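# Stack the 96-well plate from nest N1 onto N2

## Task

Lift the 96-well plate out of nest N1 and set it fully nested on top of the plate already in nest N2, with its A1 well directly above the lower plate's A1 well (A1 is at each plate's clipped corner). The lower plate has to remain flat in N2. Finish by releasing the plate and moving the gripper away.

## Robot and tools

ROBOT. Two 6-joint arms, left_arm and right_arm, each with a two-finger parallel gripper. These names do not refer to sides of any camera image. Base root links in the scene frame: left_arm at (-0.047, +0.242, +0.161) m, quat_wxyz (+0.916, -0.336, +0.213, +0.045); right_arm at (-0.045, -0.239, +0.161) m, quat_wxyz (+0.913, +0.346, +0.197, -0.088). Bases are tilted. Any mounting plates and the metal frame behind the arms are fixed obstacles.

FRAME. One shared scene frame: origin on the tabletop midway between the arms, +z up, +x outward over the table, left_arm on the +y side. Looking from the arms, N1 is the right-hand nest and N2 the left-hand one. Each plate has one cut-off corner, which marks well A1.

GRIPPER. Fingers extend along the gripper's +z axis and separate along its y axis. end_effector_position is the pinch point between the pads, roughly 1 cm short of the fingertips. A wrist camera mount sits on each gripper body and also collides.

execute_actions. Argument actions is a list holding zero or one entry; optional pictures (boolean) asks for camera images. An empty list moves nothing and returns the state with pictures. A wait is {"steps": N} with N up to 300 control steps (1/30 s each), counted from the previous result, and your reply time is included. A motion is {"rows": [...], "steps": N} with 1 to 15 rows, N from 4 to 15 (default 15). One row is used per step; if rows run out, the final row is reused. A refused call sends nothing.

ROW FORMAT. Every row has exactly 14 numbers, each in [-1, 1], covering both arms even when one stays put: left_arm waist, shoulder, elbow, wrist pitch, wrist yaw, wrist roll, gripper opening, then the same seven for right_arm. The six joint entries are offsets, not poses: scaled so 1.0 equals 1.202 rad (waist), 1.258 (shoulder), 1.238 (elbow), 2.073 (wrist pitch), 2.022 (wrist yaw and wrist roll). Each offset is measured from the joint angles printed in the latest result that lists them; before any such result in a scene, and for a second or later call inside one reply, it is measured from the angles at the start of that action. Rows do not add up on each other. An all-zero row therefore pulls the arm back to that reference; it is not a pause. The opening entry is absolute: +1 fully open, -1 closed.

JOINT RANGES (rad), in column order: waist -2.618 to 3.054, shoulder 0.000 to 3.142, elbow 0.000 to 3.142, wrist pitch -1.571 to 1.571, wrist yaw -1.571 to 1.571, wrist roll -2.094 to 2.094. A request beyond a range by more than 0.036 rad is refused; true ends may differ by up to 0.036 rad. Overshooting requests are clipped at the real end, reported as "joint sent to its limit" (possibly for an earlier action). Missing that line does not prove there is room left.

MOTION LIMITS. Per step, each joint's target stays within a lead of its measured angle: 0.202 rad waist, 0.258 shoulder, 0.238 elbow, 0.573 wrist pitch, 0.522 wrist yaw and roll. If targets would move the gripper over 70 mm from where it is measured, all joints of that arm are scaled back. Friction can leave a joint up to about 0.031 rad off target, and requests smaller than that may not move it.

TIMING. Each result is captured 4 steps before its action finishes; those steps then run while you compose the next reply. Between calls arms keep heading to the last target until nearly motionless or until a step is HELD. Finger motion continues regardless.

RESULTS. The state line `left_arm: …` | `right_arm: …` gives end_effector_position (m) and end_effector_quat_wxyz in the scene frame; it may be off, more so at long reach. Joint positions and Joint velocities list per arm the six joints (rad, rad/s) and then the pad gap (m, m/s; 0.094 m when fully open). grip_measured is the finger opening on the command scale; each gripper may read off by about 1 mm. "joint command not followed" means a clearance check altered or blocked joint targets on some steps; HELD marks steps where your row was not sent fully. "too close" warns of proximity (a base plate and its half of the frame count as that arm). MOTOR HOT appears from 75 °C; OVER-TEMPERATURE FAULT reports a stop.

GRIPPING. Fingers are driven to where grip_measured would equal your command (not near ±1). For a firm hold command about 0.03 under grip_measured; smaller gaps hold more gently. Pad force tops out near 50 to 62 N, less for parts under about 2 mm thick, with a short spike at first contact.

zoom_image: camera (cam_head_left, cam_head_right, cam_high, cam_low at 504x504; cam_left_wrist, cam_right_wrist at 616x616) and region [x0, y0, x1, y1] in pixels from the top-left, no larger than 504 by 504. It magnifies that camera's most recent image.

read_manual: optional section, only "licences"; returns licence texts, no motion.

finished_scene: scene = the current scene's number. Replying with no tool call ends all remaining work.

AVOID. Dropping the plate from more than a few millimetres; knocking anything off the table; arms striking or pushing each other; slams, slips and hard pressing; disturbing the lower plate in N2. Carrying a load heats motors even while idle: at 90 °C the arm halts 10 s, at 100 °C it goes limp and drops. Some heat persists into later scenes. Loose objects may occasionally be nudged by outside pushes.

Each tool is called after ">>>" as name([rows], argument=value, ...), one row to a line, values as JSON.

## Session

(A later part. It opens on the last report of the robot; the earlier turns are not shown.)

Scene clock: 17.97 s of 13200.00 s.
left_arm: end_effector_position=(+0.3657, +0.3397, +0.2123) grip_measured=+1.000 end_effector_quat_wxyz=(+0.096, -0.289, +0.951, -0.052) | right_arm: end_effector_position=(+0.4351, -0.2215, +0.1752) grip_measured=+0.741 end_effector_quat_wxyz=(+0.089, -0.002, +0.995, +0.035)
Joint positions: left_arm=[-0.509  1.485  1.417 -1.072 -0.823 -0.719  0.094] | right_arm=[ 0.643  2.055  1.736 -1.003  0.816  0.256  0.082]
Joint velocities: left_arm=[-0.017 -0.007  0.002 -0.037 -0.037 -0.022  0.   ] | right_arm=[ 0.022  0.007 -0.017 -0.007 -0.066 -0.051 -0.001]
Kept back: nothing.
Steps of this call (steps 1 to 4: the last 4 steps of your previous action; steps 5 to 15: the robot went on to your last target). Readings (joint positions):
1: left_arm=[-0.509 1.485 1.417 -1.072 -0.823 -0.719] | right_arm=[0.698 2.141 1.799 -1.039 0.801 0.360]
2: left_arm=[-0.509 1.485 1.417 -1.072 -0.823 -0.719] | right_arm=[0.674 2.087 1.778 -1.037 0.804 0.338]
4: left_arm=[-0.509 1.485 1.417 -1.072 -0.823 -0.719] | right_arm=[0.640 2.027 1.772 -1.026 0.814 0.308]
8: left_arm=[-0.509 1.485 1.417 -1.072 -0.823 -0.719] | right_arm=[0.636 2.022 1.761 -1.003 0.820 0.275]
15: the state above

>>> execute_actions([
  {"rows":[[0,0,0,0,0,0,1,-0.016,-0.04,-0.06,0.02,-0.01,-0.07,0.68],[0,0,0,0,0,0,1,-0.032,-0.08,-0.12,0.04,-0.01,-0.07,0.68],[0,0,0,0,0,0,1,-0.048,-0.12,-0.18,0.06,-0.01,-0.07,0.68],[0,0,0,0,0,0,1,-0.064,-0.16,-0.24,0.08,-0.01,-0.07,0.68],[0,0,0,0,0,0,1,-0.08,-0.2,-0.3,0.1,-0.01,-0.07,0.68],[0,0,0,0,0,0,1,-0.096,-0.24,-0.36,0.12,-0.01,-0.07,0.68],[0,0,0,0,0,0,1,-0.112,-0.28,-0.42,0.14,-0.01,-0.07,0.68],[0,0,0,0,0,0,1,-0.128,-0.3,-0.48,0.153,-0.01,-0.07,0.68],[0,0,0,0,0,0,1,-0.145,-0.3,-0.55,0.153,-0.01,-0.07,0.68],[0,0,0,0,0,0,1,-0.162,-0.3,-0.62,0.153,-0.01,-0.07,0.68]]},
])

>>> execute_actions([
  {"steps":30},
], pictures=true)

>>> zoom_image(camera="cam_low", region=[130,240,250,330])

Scene clock: 18.63 s of 13200.00 s.
left_arm: end_effector_position=(+0.3657, +0.3397, +0.2123) grip_measured=+1.000 end_effector_quat_wxyz=(+0.096, -0.289, +0.951, -0.052) | right_arm: end_effector_position=(+0.3195, -0.2923, +0.1109) grip_measured=+0.741 end_effector_quat_wxyz=(+0.036, +0.002, +0.999, +0.007)
Joint positions: left_arm=[-0.509  1.485  1.417 -1.072 -0.823 -0.719  0.094] | right_arm=[ 0.468  1.658  1.096 -0.748  0.807  0.136  0.082]
Joint velocities: left_arm=[-0.017  0.002 -0.017  0.066 -0.037 -0.081  0.   ] | right_arm=[-0.54  -0.261 -1.648  0.242 -0.007 -0.022 -0.001]
Steps of this call (steps 1 to 9: the robot went on to your last target; steps 10 to 20: the first 11 steps of this action). Readings (joint positions):
10: left_arm=[-0.509 1.485 1.417 -1.072 -0.823 -0.719] | right_arm=[0.643 2.049 1.727 -0.993 0.815 0.233]
11: left_arm=[-0.509 1.485 1.417 -1.072 -0.823 -0.719] | right_arm=[0.641 2.031 1.696 -0.971 0.814 0.211]
13: left_arm=[-0.509 1.485 1.417 -1.072 -0.823 -0.719] | right_arm=[0.626 1.958 1.581 -0.920 0.807 0.178]
17: left_arm=[-0.509 1.485 1.417 -1.072 -0.823 -0.719] | right_arm=[0.541 1.752 1.294 -0.812 0.804 0.145]
20: the state above

Scene clock: 19.63 s of 13200.00 s.
left_arm: end_effector_position=(+0.3657, +0.3397, +0.2123) grip_measured=+1.000 end_effector_quat_wxyz=(+0.096, -0.289, +0.951, -0.052) | right_arm: end_effector_position=(+0.2817, -0.2794, +0.0828) grip_measured=+0.741 end_effector_quat_wxyz=(-0.004, -0.032, +0.999, +0.001)
Joint positions: left_arm=[-0.509  1.485  1.417 -1.072 -0.823 -0.719  0.094] | right_arm=[ 0.446  1.682  0.974 -0.697  0.802  0.123  0.082]
Joint velocities: left_arm=[-0.017 -0.007 -0.012 -0.007 -0.037  0.066  0.   ] | right_arm=[-0.007 -0.007  0.002  0.007  0.007 -0.037 -0.   ]
Kept back: nothing.
Steps of this call (steps 1 to 4: the last 4 steps of your previous action; steps 5 to 30: the robot went on to your last target). Readings (joint positions):
1: left_arm=[-0.509 1.485 1.417 -1.072 -0.823 -0.719] | right_arm=[0.454 1.657 1.048 -0.744 0.807 0.134]
2: left_arm=[-0.509 1.485 1.417 -1.072 -0.823 -0.719] | right_arm=[0.447 1.665 1.012 -0.743 0.807 0.132]
4: left_arm=[-0.509 1.485 1.417 -1.072 -0.823 -0.719] | right_arm=[0.446 1.679 0.977 -0.743 0.803 0.128]
8: left_arm=[-0.509 1.485 1.417 -1.072 -0.823 -0.719] | right_arm=[0.446 1.682 0.974 -0.720 0.802 0.125]
30: the state above
All arms were judged still, so your last target was given up. Only a new action makes them travel on or press farther. Fingers that are still opening or closing keep moving.

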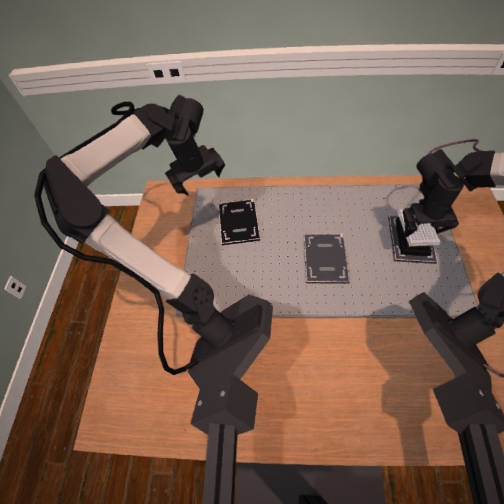

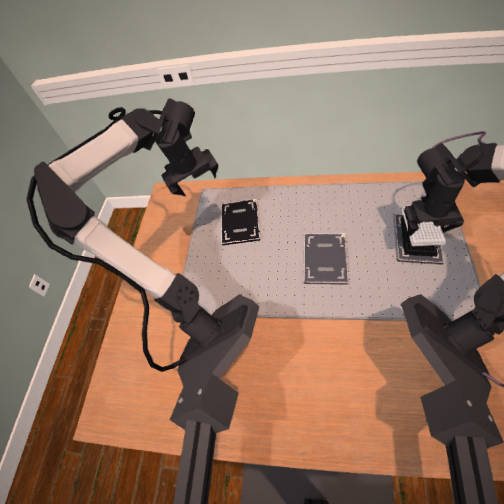

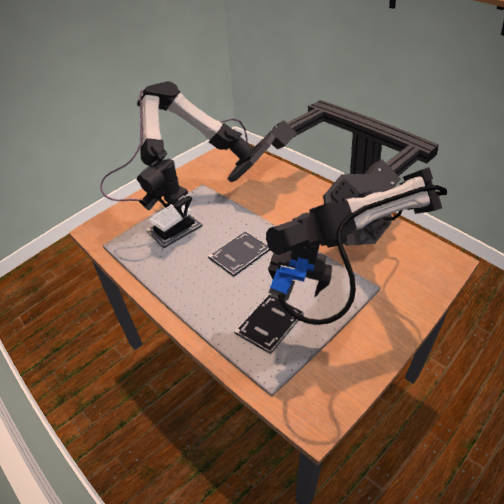

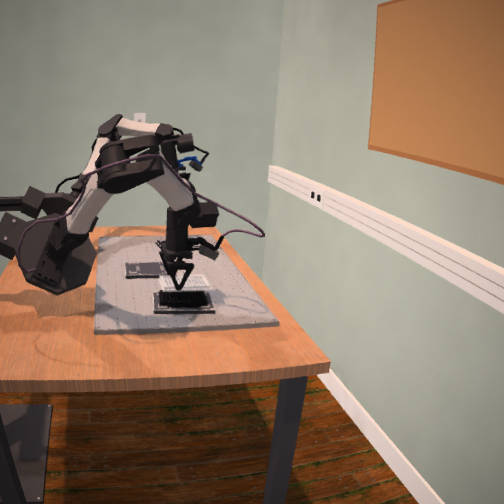

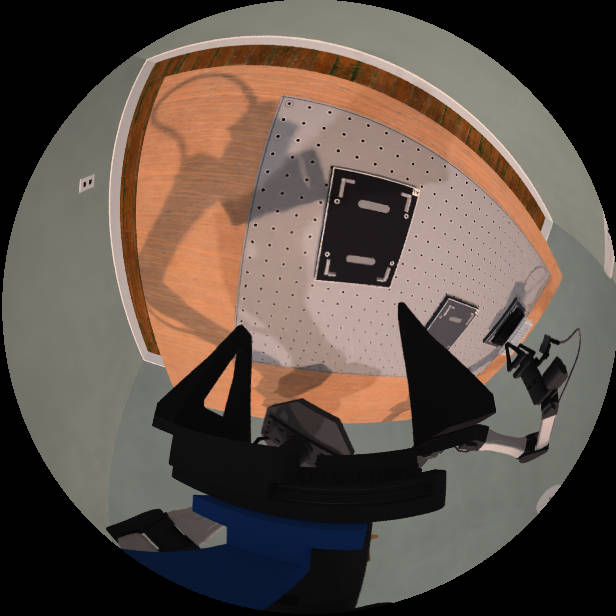

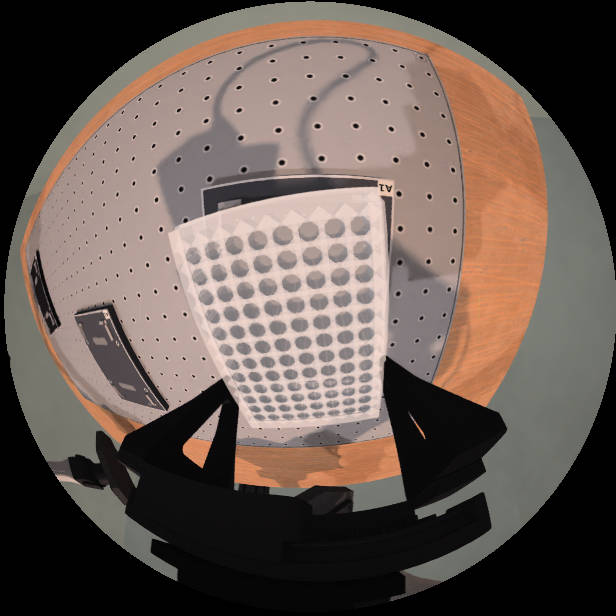

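Region (130, 240, 250, 330) of cam_low's 504x504 image, scaled by 4.200, with more detail than that image has; it fills the top 378 rows of this view, and the rest is white.

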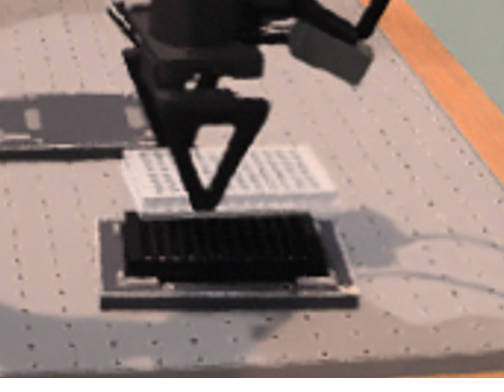

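>>> execute_actions([
  {"rows":[[0,0,0,0,0,0,1,-0.02,0.015,-0.03,0.04,0,0.05,0.68],[0,0,0,0,0,0,1,-0.02,0.015,-0.03,0.055,0,0.05,0.68],[0,0,0,0,0,0,1,-0.043,0.029,-0.057,0.071,-0.008,0.05,0.68]]},
])

>>> execute_actions([
  {"steps":20},
], pictures=true)

>>> zoom_image(camera="cam_low", region=[130,240,250,330])

>>> zoom_image(camera="cam_head_left", region=[370,190,470,275])

>>> zoom_image(camera="cam_high", region=[130,180,220,255])

Scene clock: 20.30 s of 13200.00 s.
left_arm: end_effector_position=(+0.3657, +0.3397, +0.2123) grip_measured=+1.000 end_effector_quat_wxyz=(+0.096, -0.289, +0.951, -0.052) | right_arm: end_effector_position=(+0.2789, -0.2776, +0.0624) grip_measured=+0.741 end_effector_quat_wxyz=(-0.004, +0.041, +0.999, -0.002)
Joint positions: left_arm=[-0.509  1.485  1.417 -1.072 -0.823 -0.719  0.094] | right_arm=[ 0.402  1.708  0.925 -0.58   0.799  0.207  0.082]
Joint velocities: left_arm=[-0.017  0.002 -0.007 -0.051 -0.007  0.051  0.   ] | right_arm=[ 0.007 -0.002 -0.002  0.125 -0.022  0.051  0.   ]
Steps of this call (steps 1 to 9: nothing new was sent; steps 10 to 20: the first 11 steps of this action). Readings (joint positions):
10: left_arm=[-0.509 1.485 1.417 -1.072 -0.823 -0.719] | right_arm=[0.445 1.682 0.972 -0.689 0.802 0.136]
11: left_arm=[-0.509 1.485 1.417 -1.072 -0.823 -0.719] | right_arm=[0.442 1.682 0.968 -0.673 0.802 0.152]
13: left_arm=[-0.509 1.485 1.417 -1.072 -0.823 -0.719] | right_arm=[0.428 1.686 0.952 -0.627 0.801 0.175]
17: left_arm=[-0.509 1.485 1.417 -1.072 -0.823 -0.719] | right_arm=[0.403 1.705 0.928 -0.591 0.801 0.199]
20: the state above

Scene clock: 20.97 s of 13200.00 s.
left_arm: end_effector_position=(+0.3657, +0.3397, +0.2123) grip_measured=+1.000 end_effector_quat_wxyz=(+0.096, -0.289, +0.951, -0.052) | right_arm: end_effector_position=(+0.2823, -0.2772, +0.0624) grip_measured=+0.741 end_effector_quat_wxyz=(+0.002, +0.051, +0.999, -0.001)
Joint positions: left_arm=[-0.509  1.485  1.417 -1.072 -0.823 -0.719  0.094] | right_arm=[ 0.402  1.708  0.925 -0.562  0.799  0.215  0.082]
Joint velocities: left_arm=[-0.007 -0.002  0.022 -0.022 -0.037 -0.007  0.   ] | right_arm=[ 0.012 -0.007 -0.022 -0.037  0.051 -0.051 -0.   ]
Kept back: nothing.
Steps of this call (steps 1 to 4: the last 4 steps of your previous action; steps 5 to 20: the robot went on to your last target). Readings (joint positions):
1: left_arm=[-0.509 1.485 1.417 -1.072 -0.823 -0.719] | right_arm=[0.402 1.708 0.925 -0.575 0.799 0.209]
2: left_arm=[-0.509 1.485 1.417 -1.072 -0.823 -0.719] | right_arm=[0.402 1.708 0.925 -0.572 0.799 0.210]
4: left_arm=[-0.509 1.485 1.417 -1.072 -0.823 -0.719] | right_arm=[0.402 1.708 0.925 -0.568 0.799 0.212]
8: left_arm=[-0.509 1.485 1.417 -1.072 -0.823 -0.719] | right_arm=[0.402 1.708 0.925 -0.564 0.799 0.214]
20: the state above

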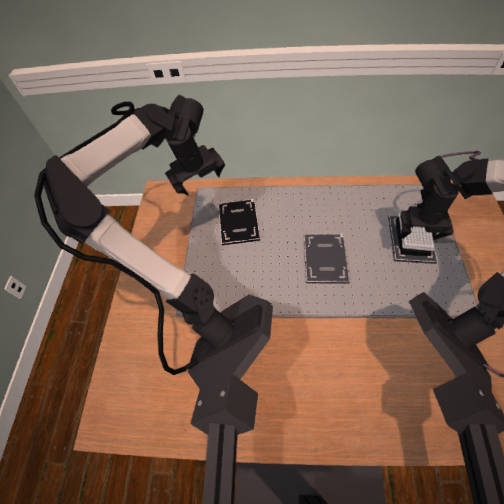

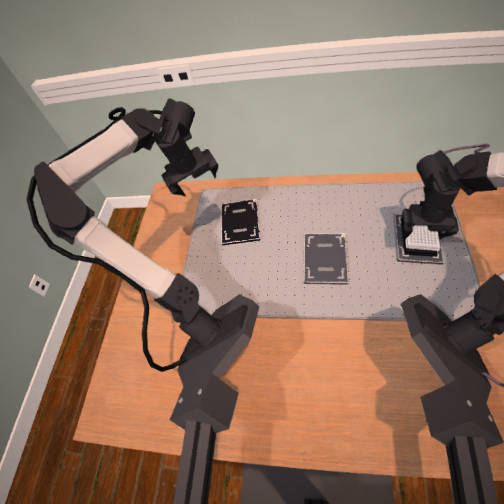

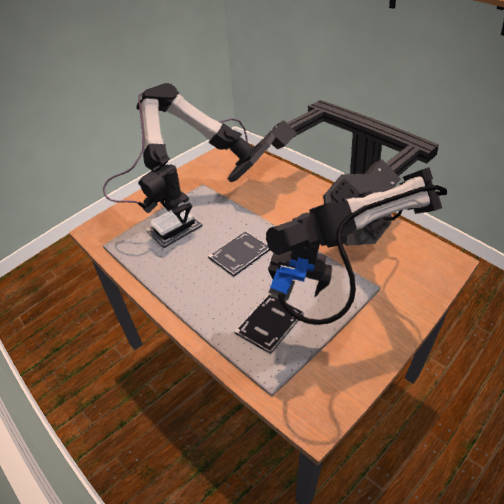

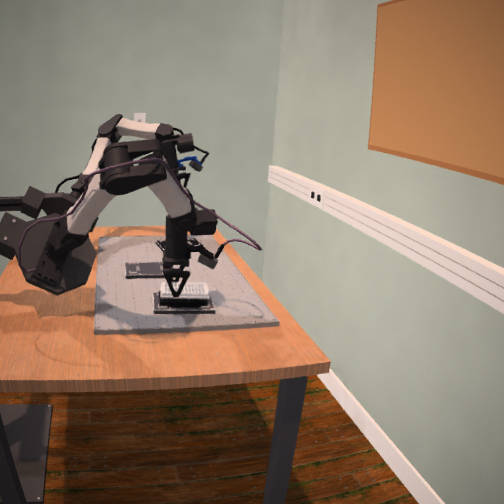

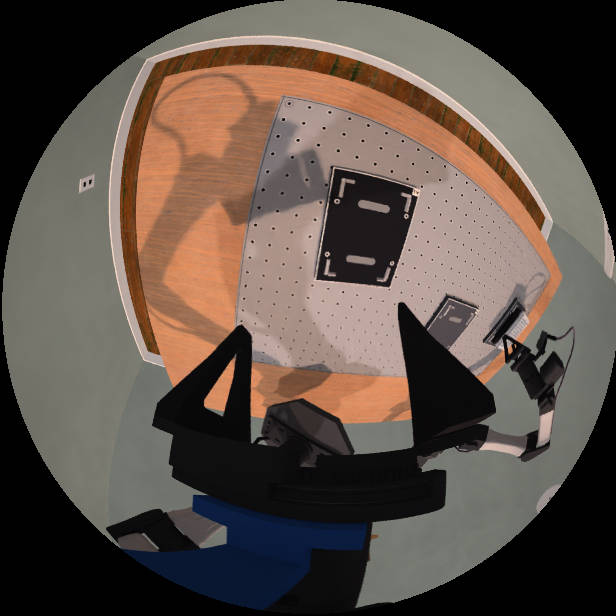

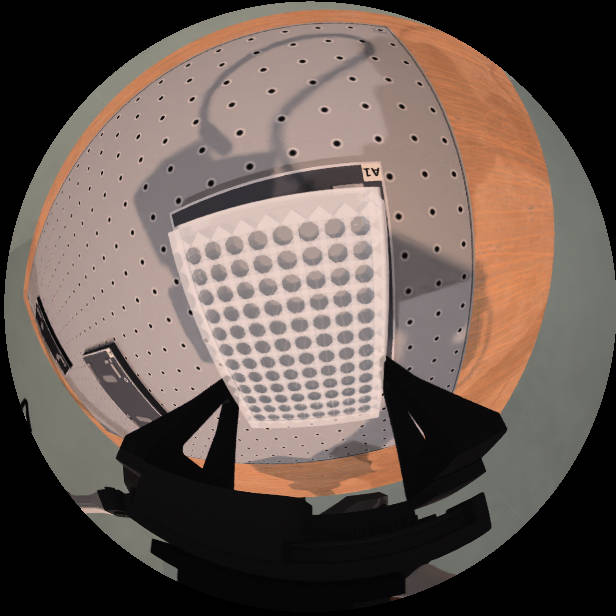

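Region (130, 240, 250, 330) of cam_low's 504x504 image, scaled by 4.200, with more detail than that image has; it fills the top 378 rows of this view, and the rest is white.

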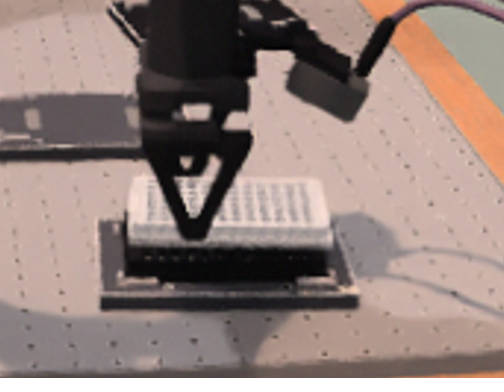

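Region (370, 190, 470, 275) of cam_head_left's 504x504 image, scaled by 5.040, with more detail than that image has; it fills the top 428 rows of this view, and the rest is white.

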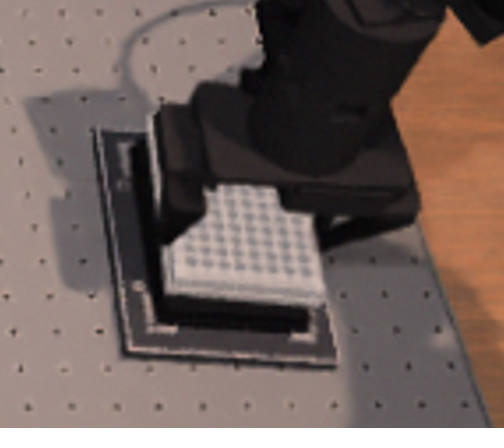

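Region (130, 180, 220, 255) of cam_high's 504x504 image, scaled by 5.600, with more detail than that image has.

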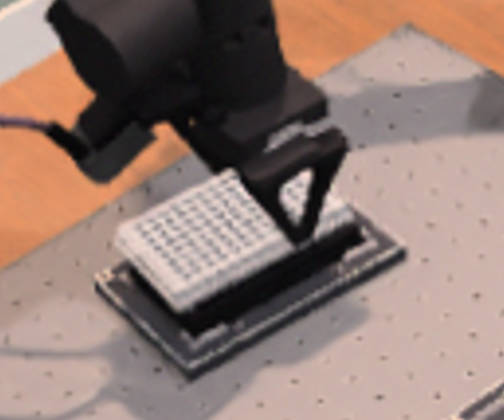

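>>> execute_actions([
  {"rows":[[0,0,0,0,0,0,1,-0.022,0.015,-0.028,0.015,0,-0.022,0.68]],"steps":15},
], pictures=true)

Scene clock: 21.77 s of 13200.00 s.
left_arm: end_effector_position=(+0.3657, +0.3397, +0.2123) grip_measured=+1.000 end_effector_quat_wxyz=(+0.096, -0.289, +0.951, -0.052) | right_arm: end_effector_position=(+0.2844, -0.2806, +0.0593) grip_measured=+0.741 end_effector_quat_wxyz=(+0.004, +0.046, +0.999, -0.003)
Joint positions: left_arm=[-0.509  1.485  1.417 -1.072 -0.823 -0.719  0.094] | right_arm=[ 0.387  1.708  0.925 -0.544  0.799  0.183  0.082]
Joint velocities: left_arm=[ 0.022 -0.002 -0.022  0.037  0.007 -0.051  0.   ] | right_arm=[-0.017 -0.002  0.002  0.037 -0.007 -0.007 -0.001]
Steps of this call (steps 1 to 13: the robot went on to your last target; steps 14 to 24: the first 11 steps of this action). Readings (joint positions):
14: left_arm=[-0.509 1.485 1.417 -1.072 -0.823 -0.719] | right_arm=[0.401 1.708 0.925 -0.560 0.799 0.210]
15: left_arm=[-0.509 1.485 1.417 -1.072 -0.823 -0.719] | right_arm=[0.398 1.708 0.925 -0.556 0.799 0.204]
17: left_arm=[-0.509 1.485 1.417 -1.072 -0.823 -0.719] | right_arm=[0.391 1.708 0.925 -0.550 0.799 0.195]
21: left_arm=[-0.509 1.485 1.417 -1.072 -0.823 -0.719] | right_arm=[0.387 1.708 0.925 -0.545 0.799 0.186]
24: the state above

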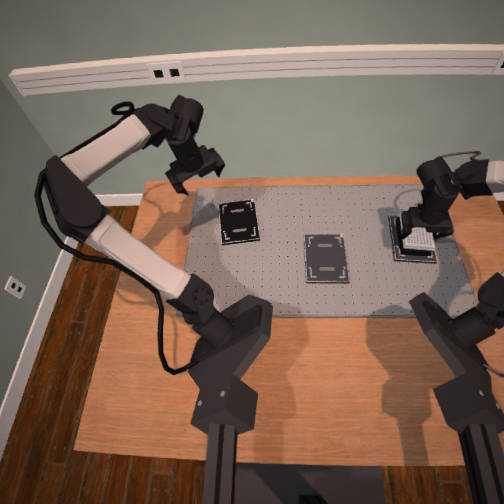

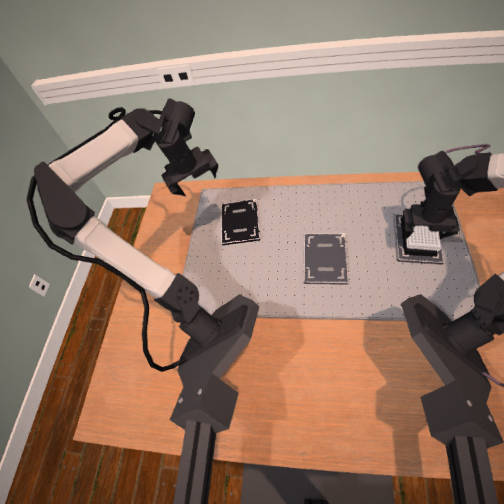

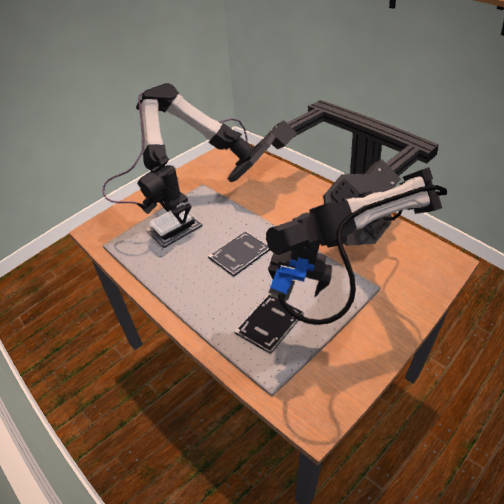

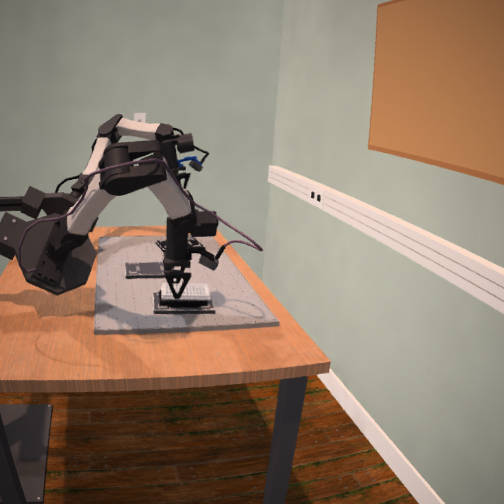

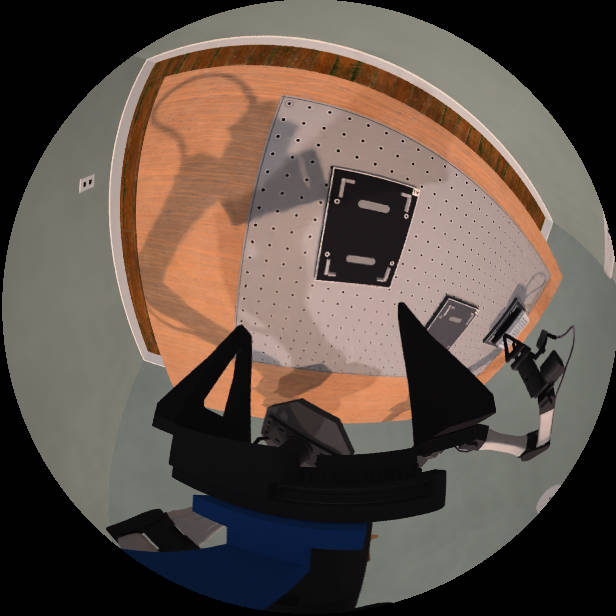

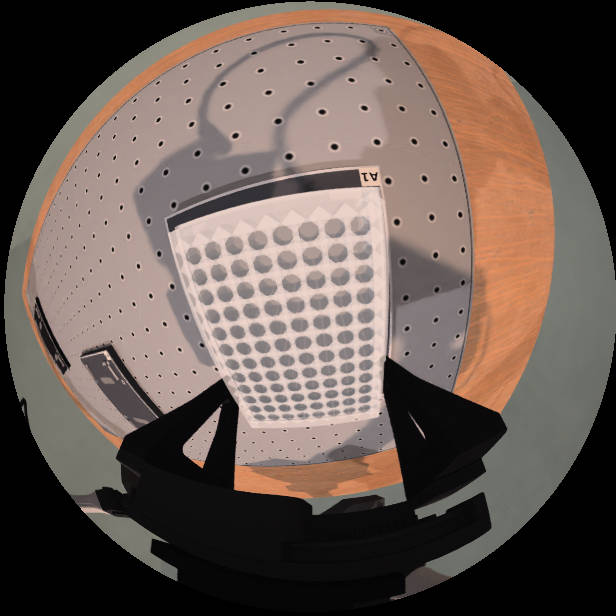

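Target (0.2795,-0.276,0.055): q2 +0.015.

>>> execute_actions([
  {"rows":[[0,0,0,0,0,0,1,0,0.03,0,-0.012,0,0,0.68]],"steps":15},
], pictures=true)

>>> zoom_image(camera="cam_low", region=[130,240,250,330])

>>> zoom_image(camera="cam_head_left", region=[370,190,470,275])

>>> zoom_image(camera="cam_high", region=[130,180,220,255])

Scene clock: 22.30 s of 13200.00 s.
left_arm: end_effector_position=(+0.3657, +0.3397, +0.2123) grip_measured=+1.000 end_effector_quat_wxyz=(+0.096, -0.289, +0.951, -0.052) | right_arm: end_effector_position=(+0.2788, -0.2763, +0.0545) grip_measured=+0.741 end_effector_quat_wxyz=(-0.008, +0.033, +0.999, -0.005)
Joint positions: left_arm=[-0.509  1.485  1.417 -1.072 -0.823 -0.719  0.094] | right_arm=[ 0.387  1.733  0.925 -0.554  0.799  0.181  0.082]
Joint velocities: left_arm=[-0.002  0.007  0.002  0.051 -0.007 -0.022  0.   ] | right_arm=[ 0.017 -0.017 -0.012 -0.051  0.037  0.007  0.001]
Steps of this call (steps 1 to 4: the last 4 steps of your previous action; step 5: the robot went on to your last target; steps 6 to 16: the first 11 steps of this action). Readings (joint positions):
6: left_arm=[-0.509 1.485 1.417 -1.072 -0.823 -0.719] | right_arm=[0.387 1.710 0.925 -0.543 0.799 0.181]
7: left_arm=[-0.509 1.485 1.417 -1.072 -0.823 -0.719] | right_arm=[0.387 1.714 0.925 -0.543 0.799 0.181]
9: left_arm=[-0.509 1.485 1.417 -1.072 -0.823 -0.719] | right_arm=[0.387 1.725 0.925 -0.548 0.799 0.181]
13: left_arm=[-0.509 1.485 1.417 -1.072 -0.823 -0.719] | right_arm=[0.387 1.733 0.925 -0.553 0.799 0.181]
16: the state above

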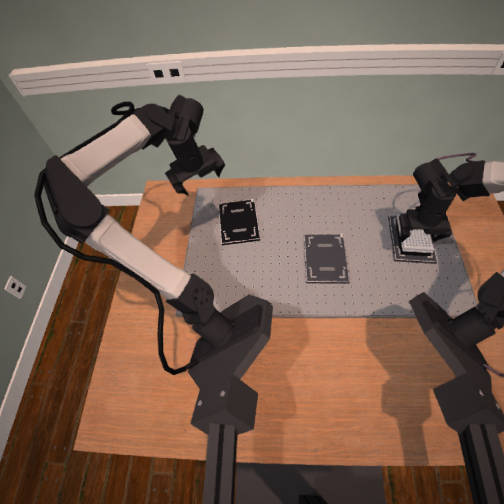

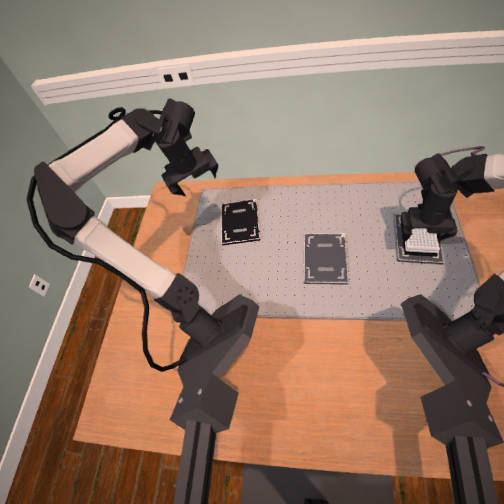

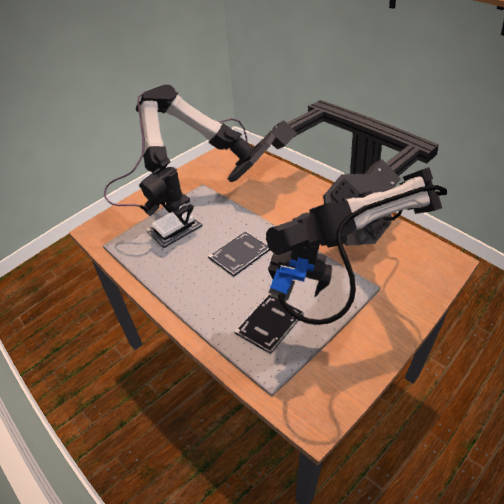

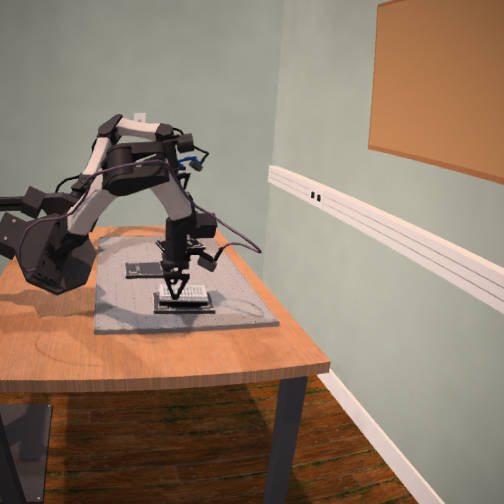

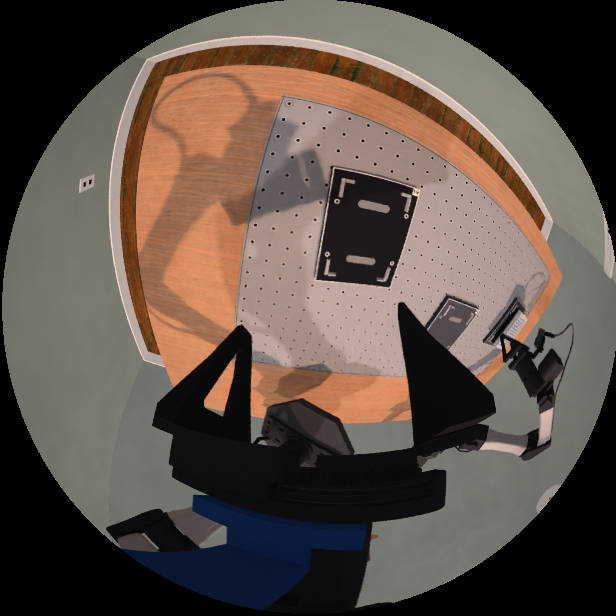

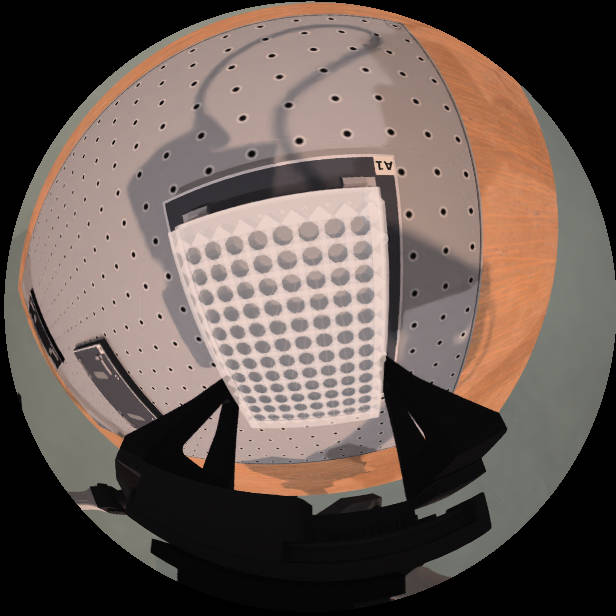

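Region (130, 240, 250, 330) of cam_low's 504x504 image, scaled by 4.200, with more detail than that image has; it fills the top 378 rows of this view, and the rest is white.

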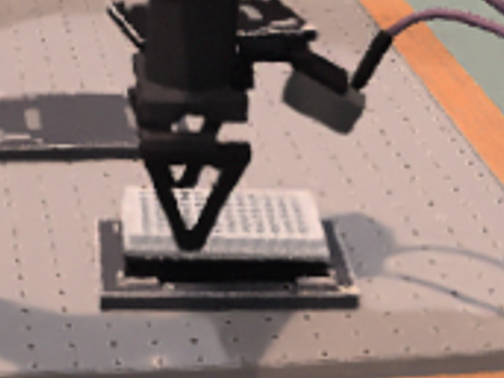

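Region (370, 190, 470, 275) of cam_head_left's 504x504 image, scaled by 5.040, with more detail than that image has; it fills the top 428 rows of this view, and the rest is white.

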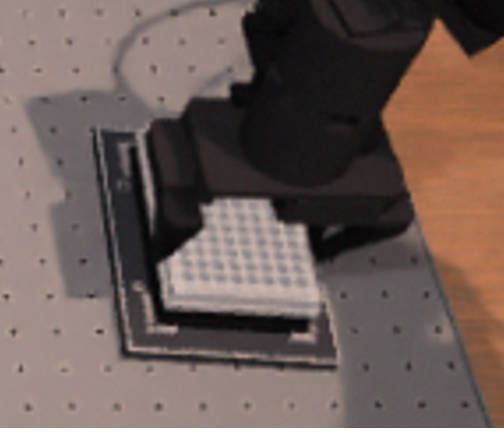

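Region (130, 180, 220, 255) of cam_high's 504x504 image, scaled by 5.600, with more detail than that image has.

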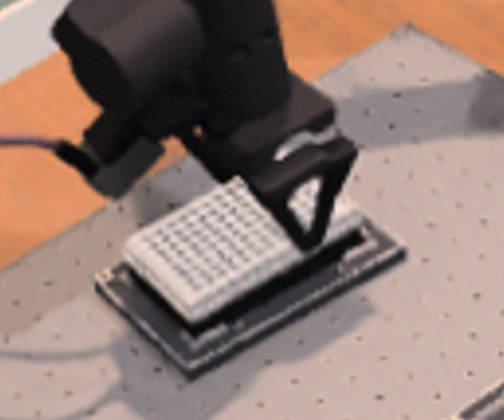

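Possibly slightly too +y; release and see.

>>> execute_actions([
  {"rows":[[0,0,0,0,0,0,1,0,0,0,0,0,0,1]],"steps":12},
], pictures=true)

>>> zoom_image(camera="cam_low", region=[130,240,250,330])

>>> zoom_image(camera="cam_head_left", region=[370,190,470,275])

>>> zoom_image(camera="cam_high", region=[130,180,220,255])

Scene clock: 23.10 s of 13200.00 s.
left_arm: end_effector_position=(+0.3657, +0.3397, +0.2123) grip_measured=+1.000 end_effector_quat_wxyz=(+0.096, -0.289, +0.951, -0.052) | right_arm: end_effector_position=(+0.2788, -0.2763, +0.0545) grip_measured=+1.000 end_effector_quat_wxyz=(-0.008, +0.033, +0.999, -0.005)
Joint positions: left_arm=[-0.509  1.485  1.417 -1.072 -0.823 -0.719  0.094] | right_arm=[ 0.387  1.733  0.925 -0.554  0.799  0.181  0.094]
Joint velocities: left_arm=[-0.002 -0.012 -0.012 -0.022 -0.037  0.007  0.   ] | right_arm=[-0.017 -0.002  0.007 -0.022 -0.051  0.022  0.   ]
Steps of this call (steps 1 to 4: the last 4 steps of your previous action; steps 5 to 15: the robot went on to your last target; step 16: nothing new was sent; steps 17 to 24: the first 8 steps of this action). Readings (joint positions):
17: left_arm=[-0.509 1.485 1.417 -1.072 -0.823 -0.719] | right_arm=[0.387 1.733 0.925 -0.554 0.799 0.181]
18: left_arm=[-0.509 1.485 1.417 -1.072 -0.823 -0.719] | right_arm=[0.387 1.733 0.925 -0.554 0.799 0.181]
20: left_arm=[-0.509 1.485 1.417 -1.072 -0.823 -0.719] | right_arm=[0.387 1.733 0.925 -0.554 0.799 0.181]
24: the state above

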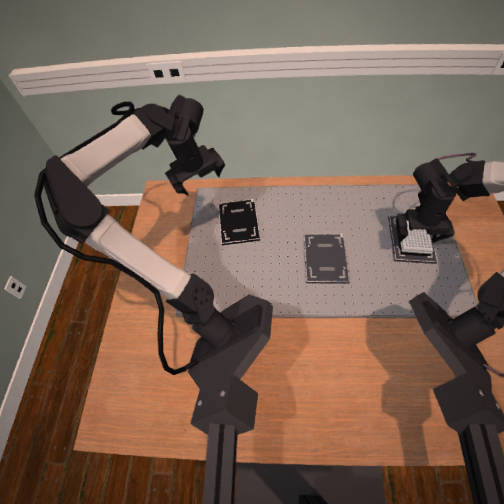

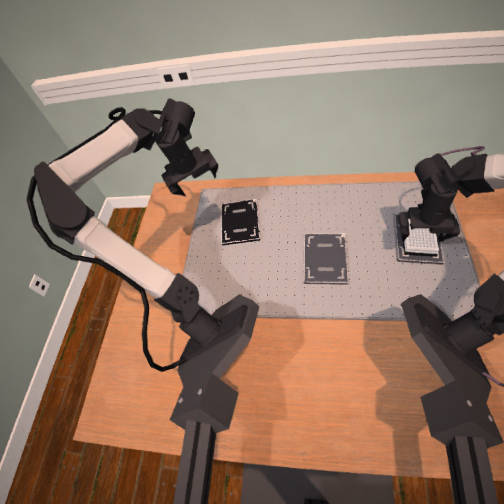

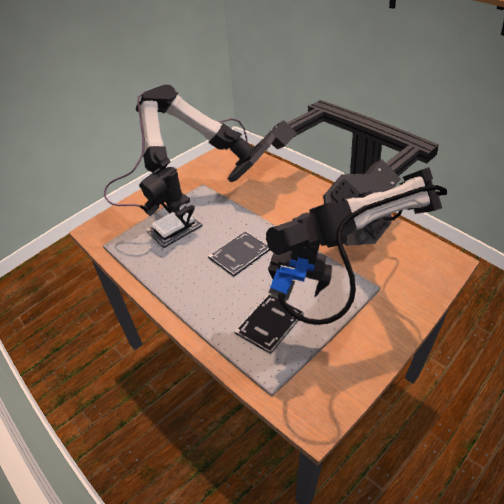

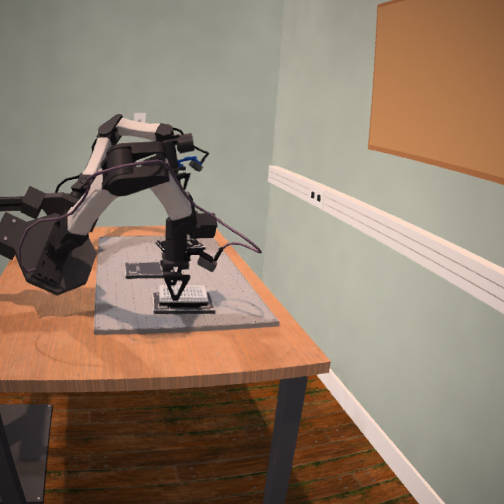

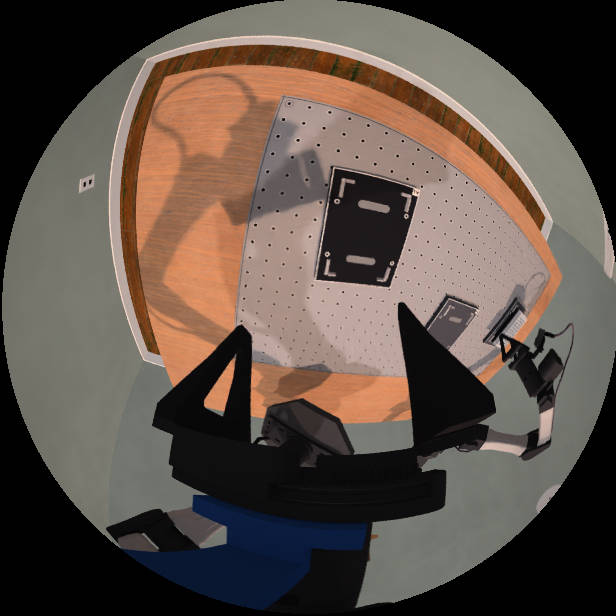

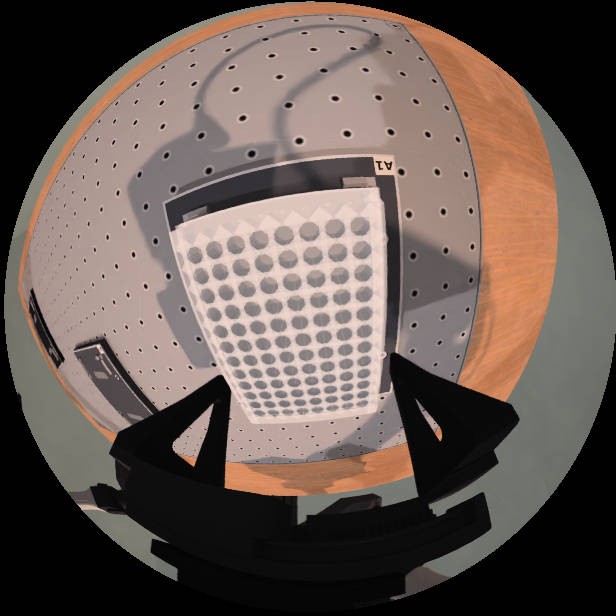

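Region (130, 240, 250, 330) of cam_low's 504x504 image, scaled by 4.200, with more detail than that image has; it fills the top 378 rows of this view, and the rest is white.

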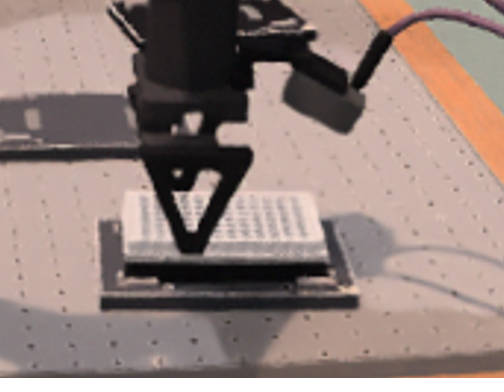

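Region (370, 190, 470, 275) of cam_head_left's 504x504 image, scaled by 5.040, with more detail than that image has; it fills the top 428 rows of this view, and the rest is white.

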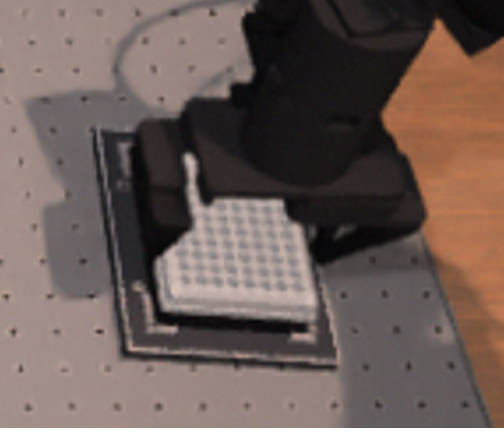

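Region (130, 180, 220, 255) of cam_high's 504x504 image, scaled by 5.600, with more detail than that image has.

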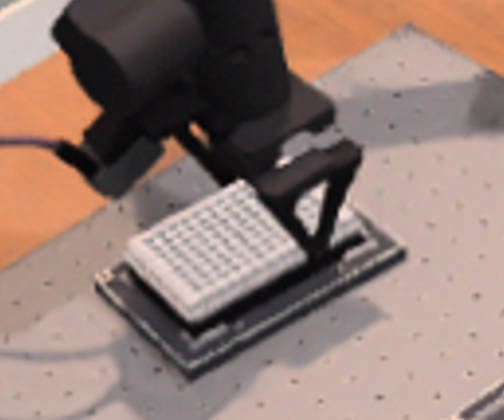

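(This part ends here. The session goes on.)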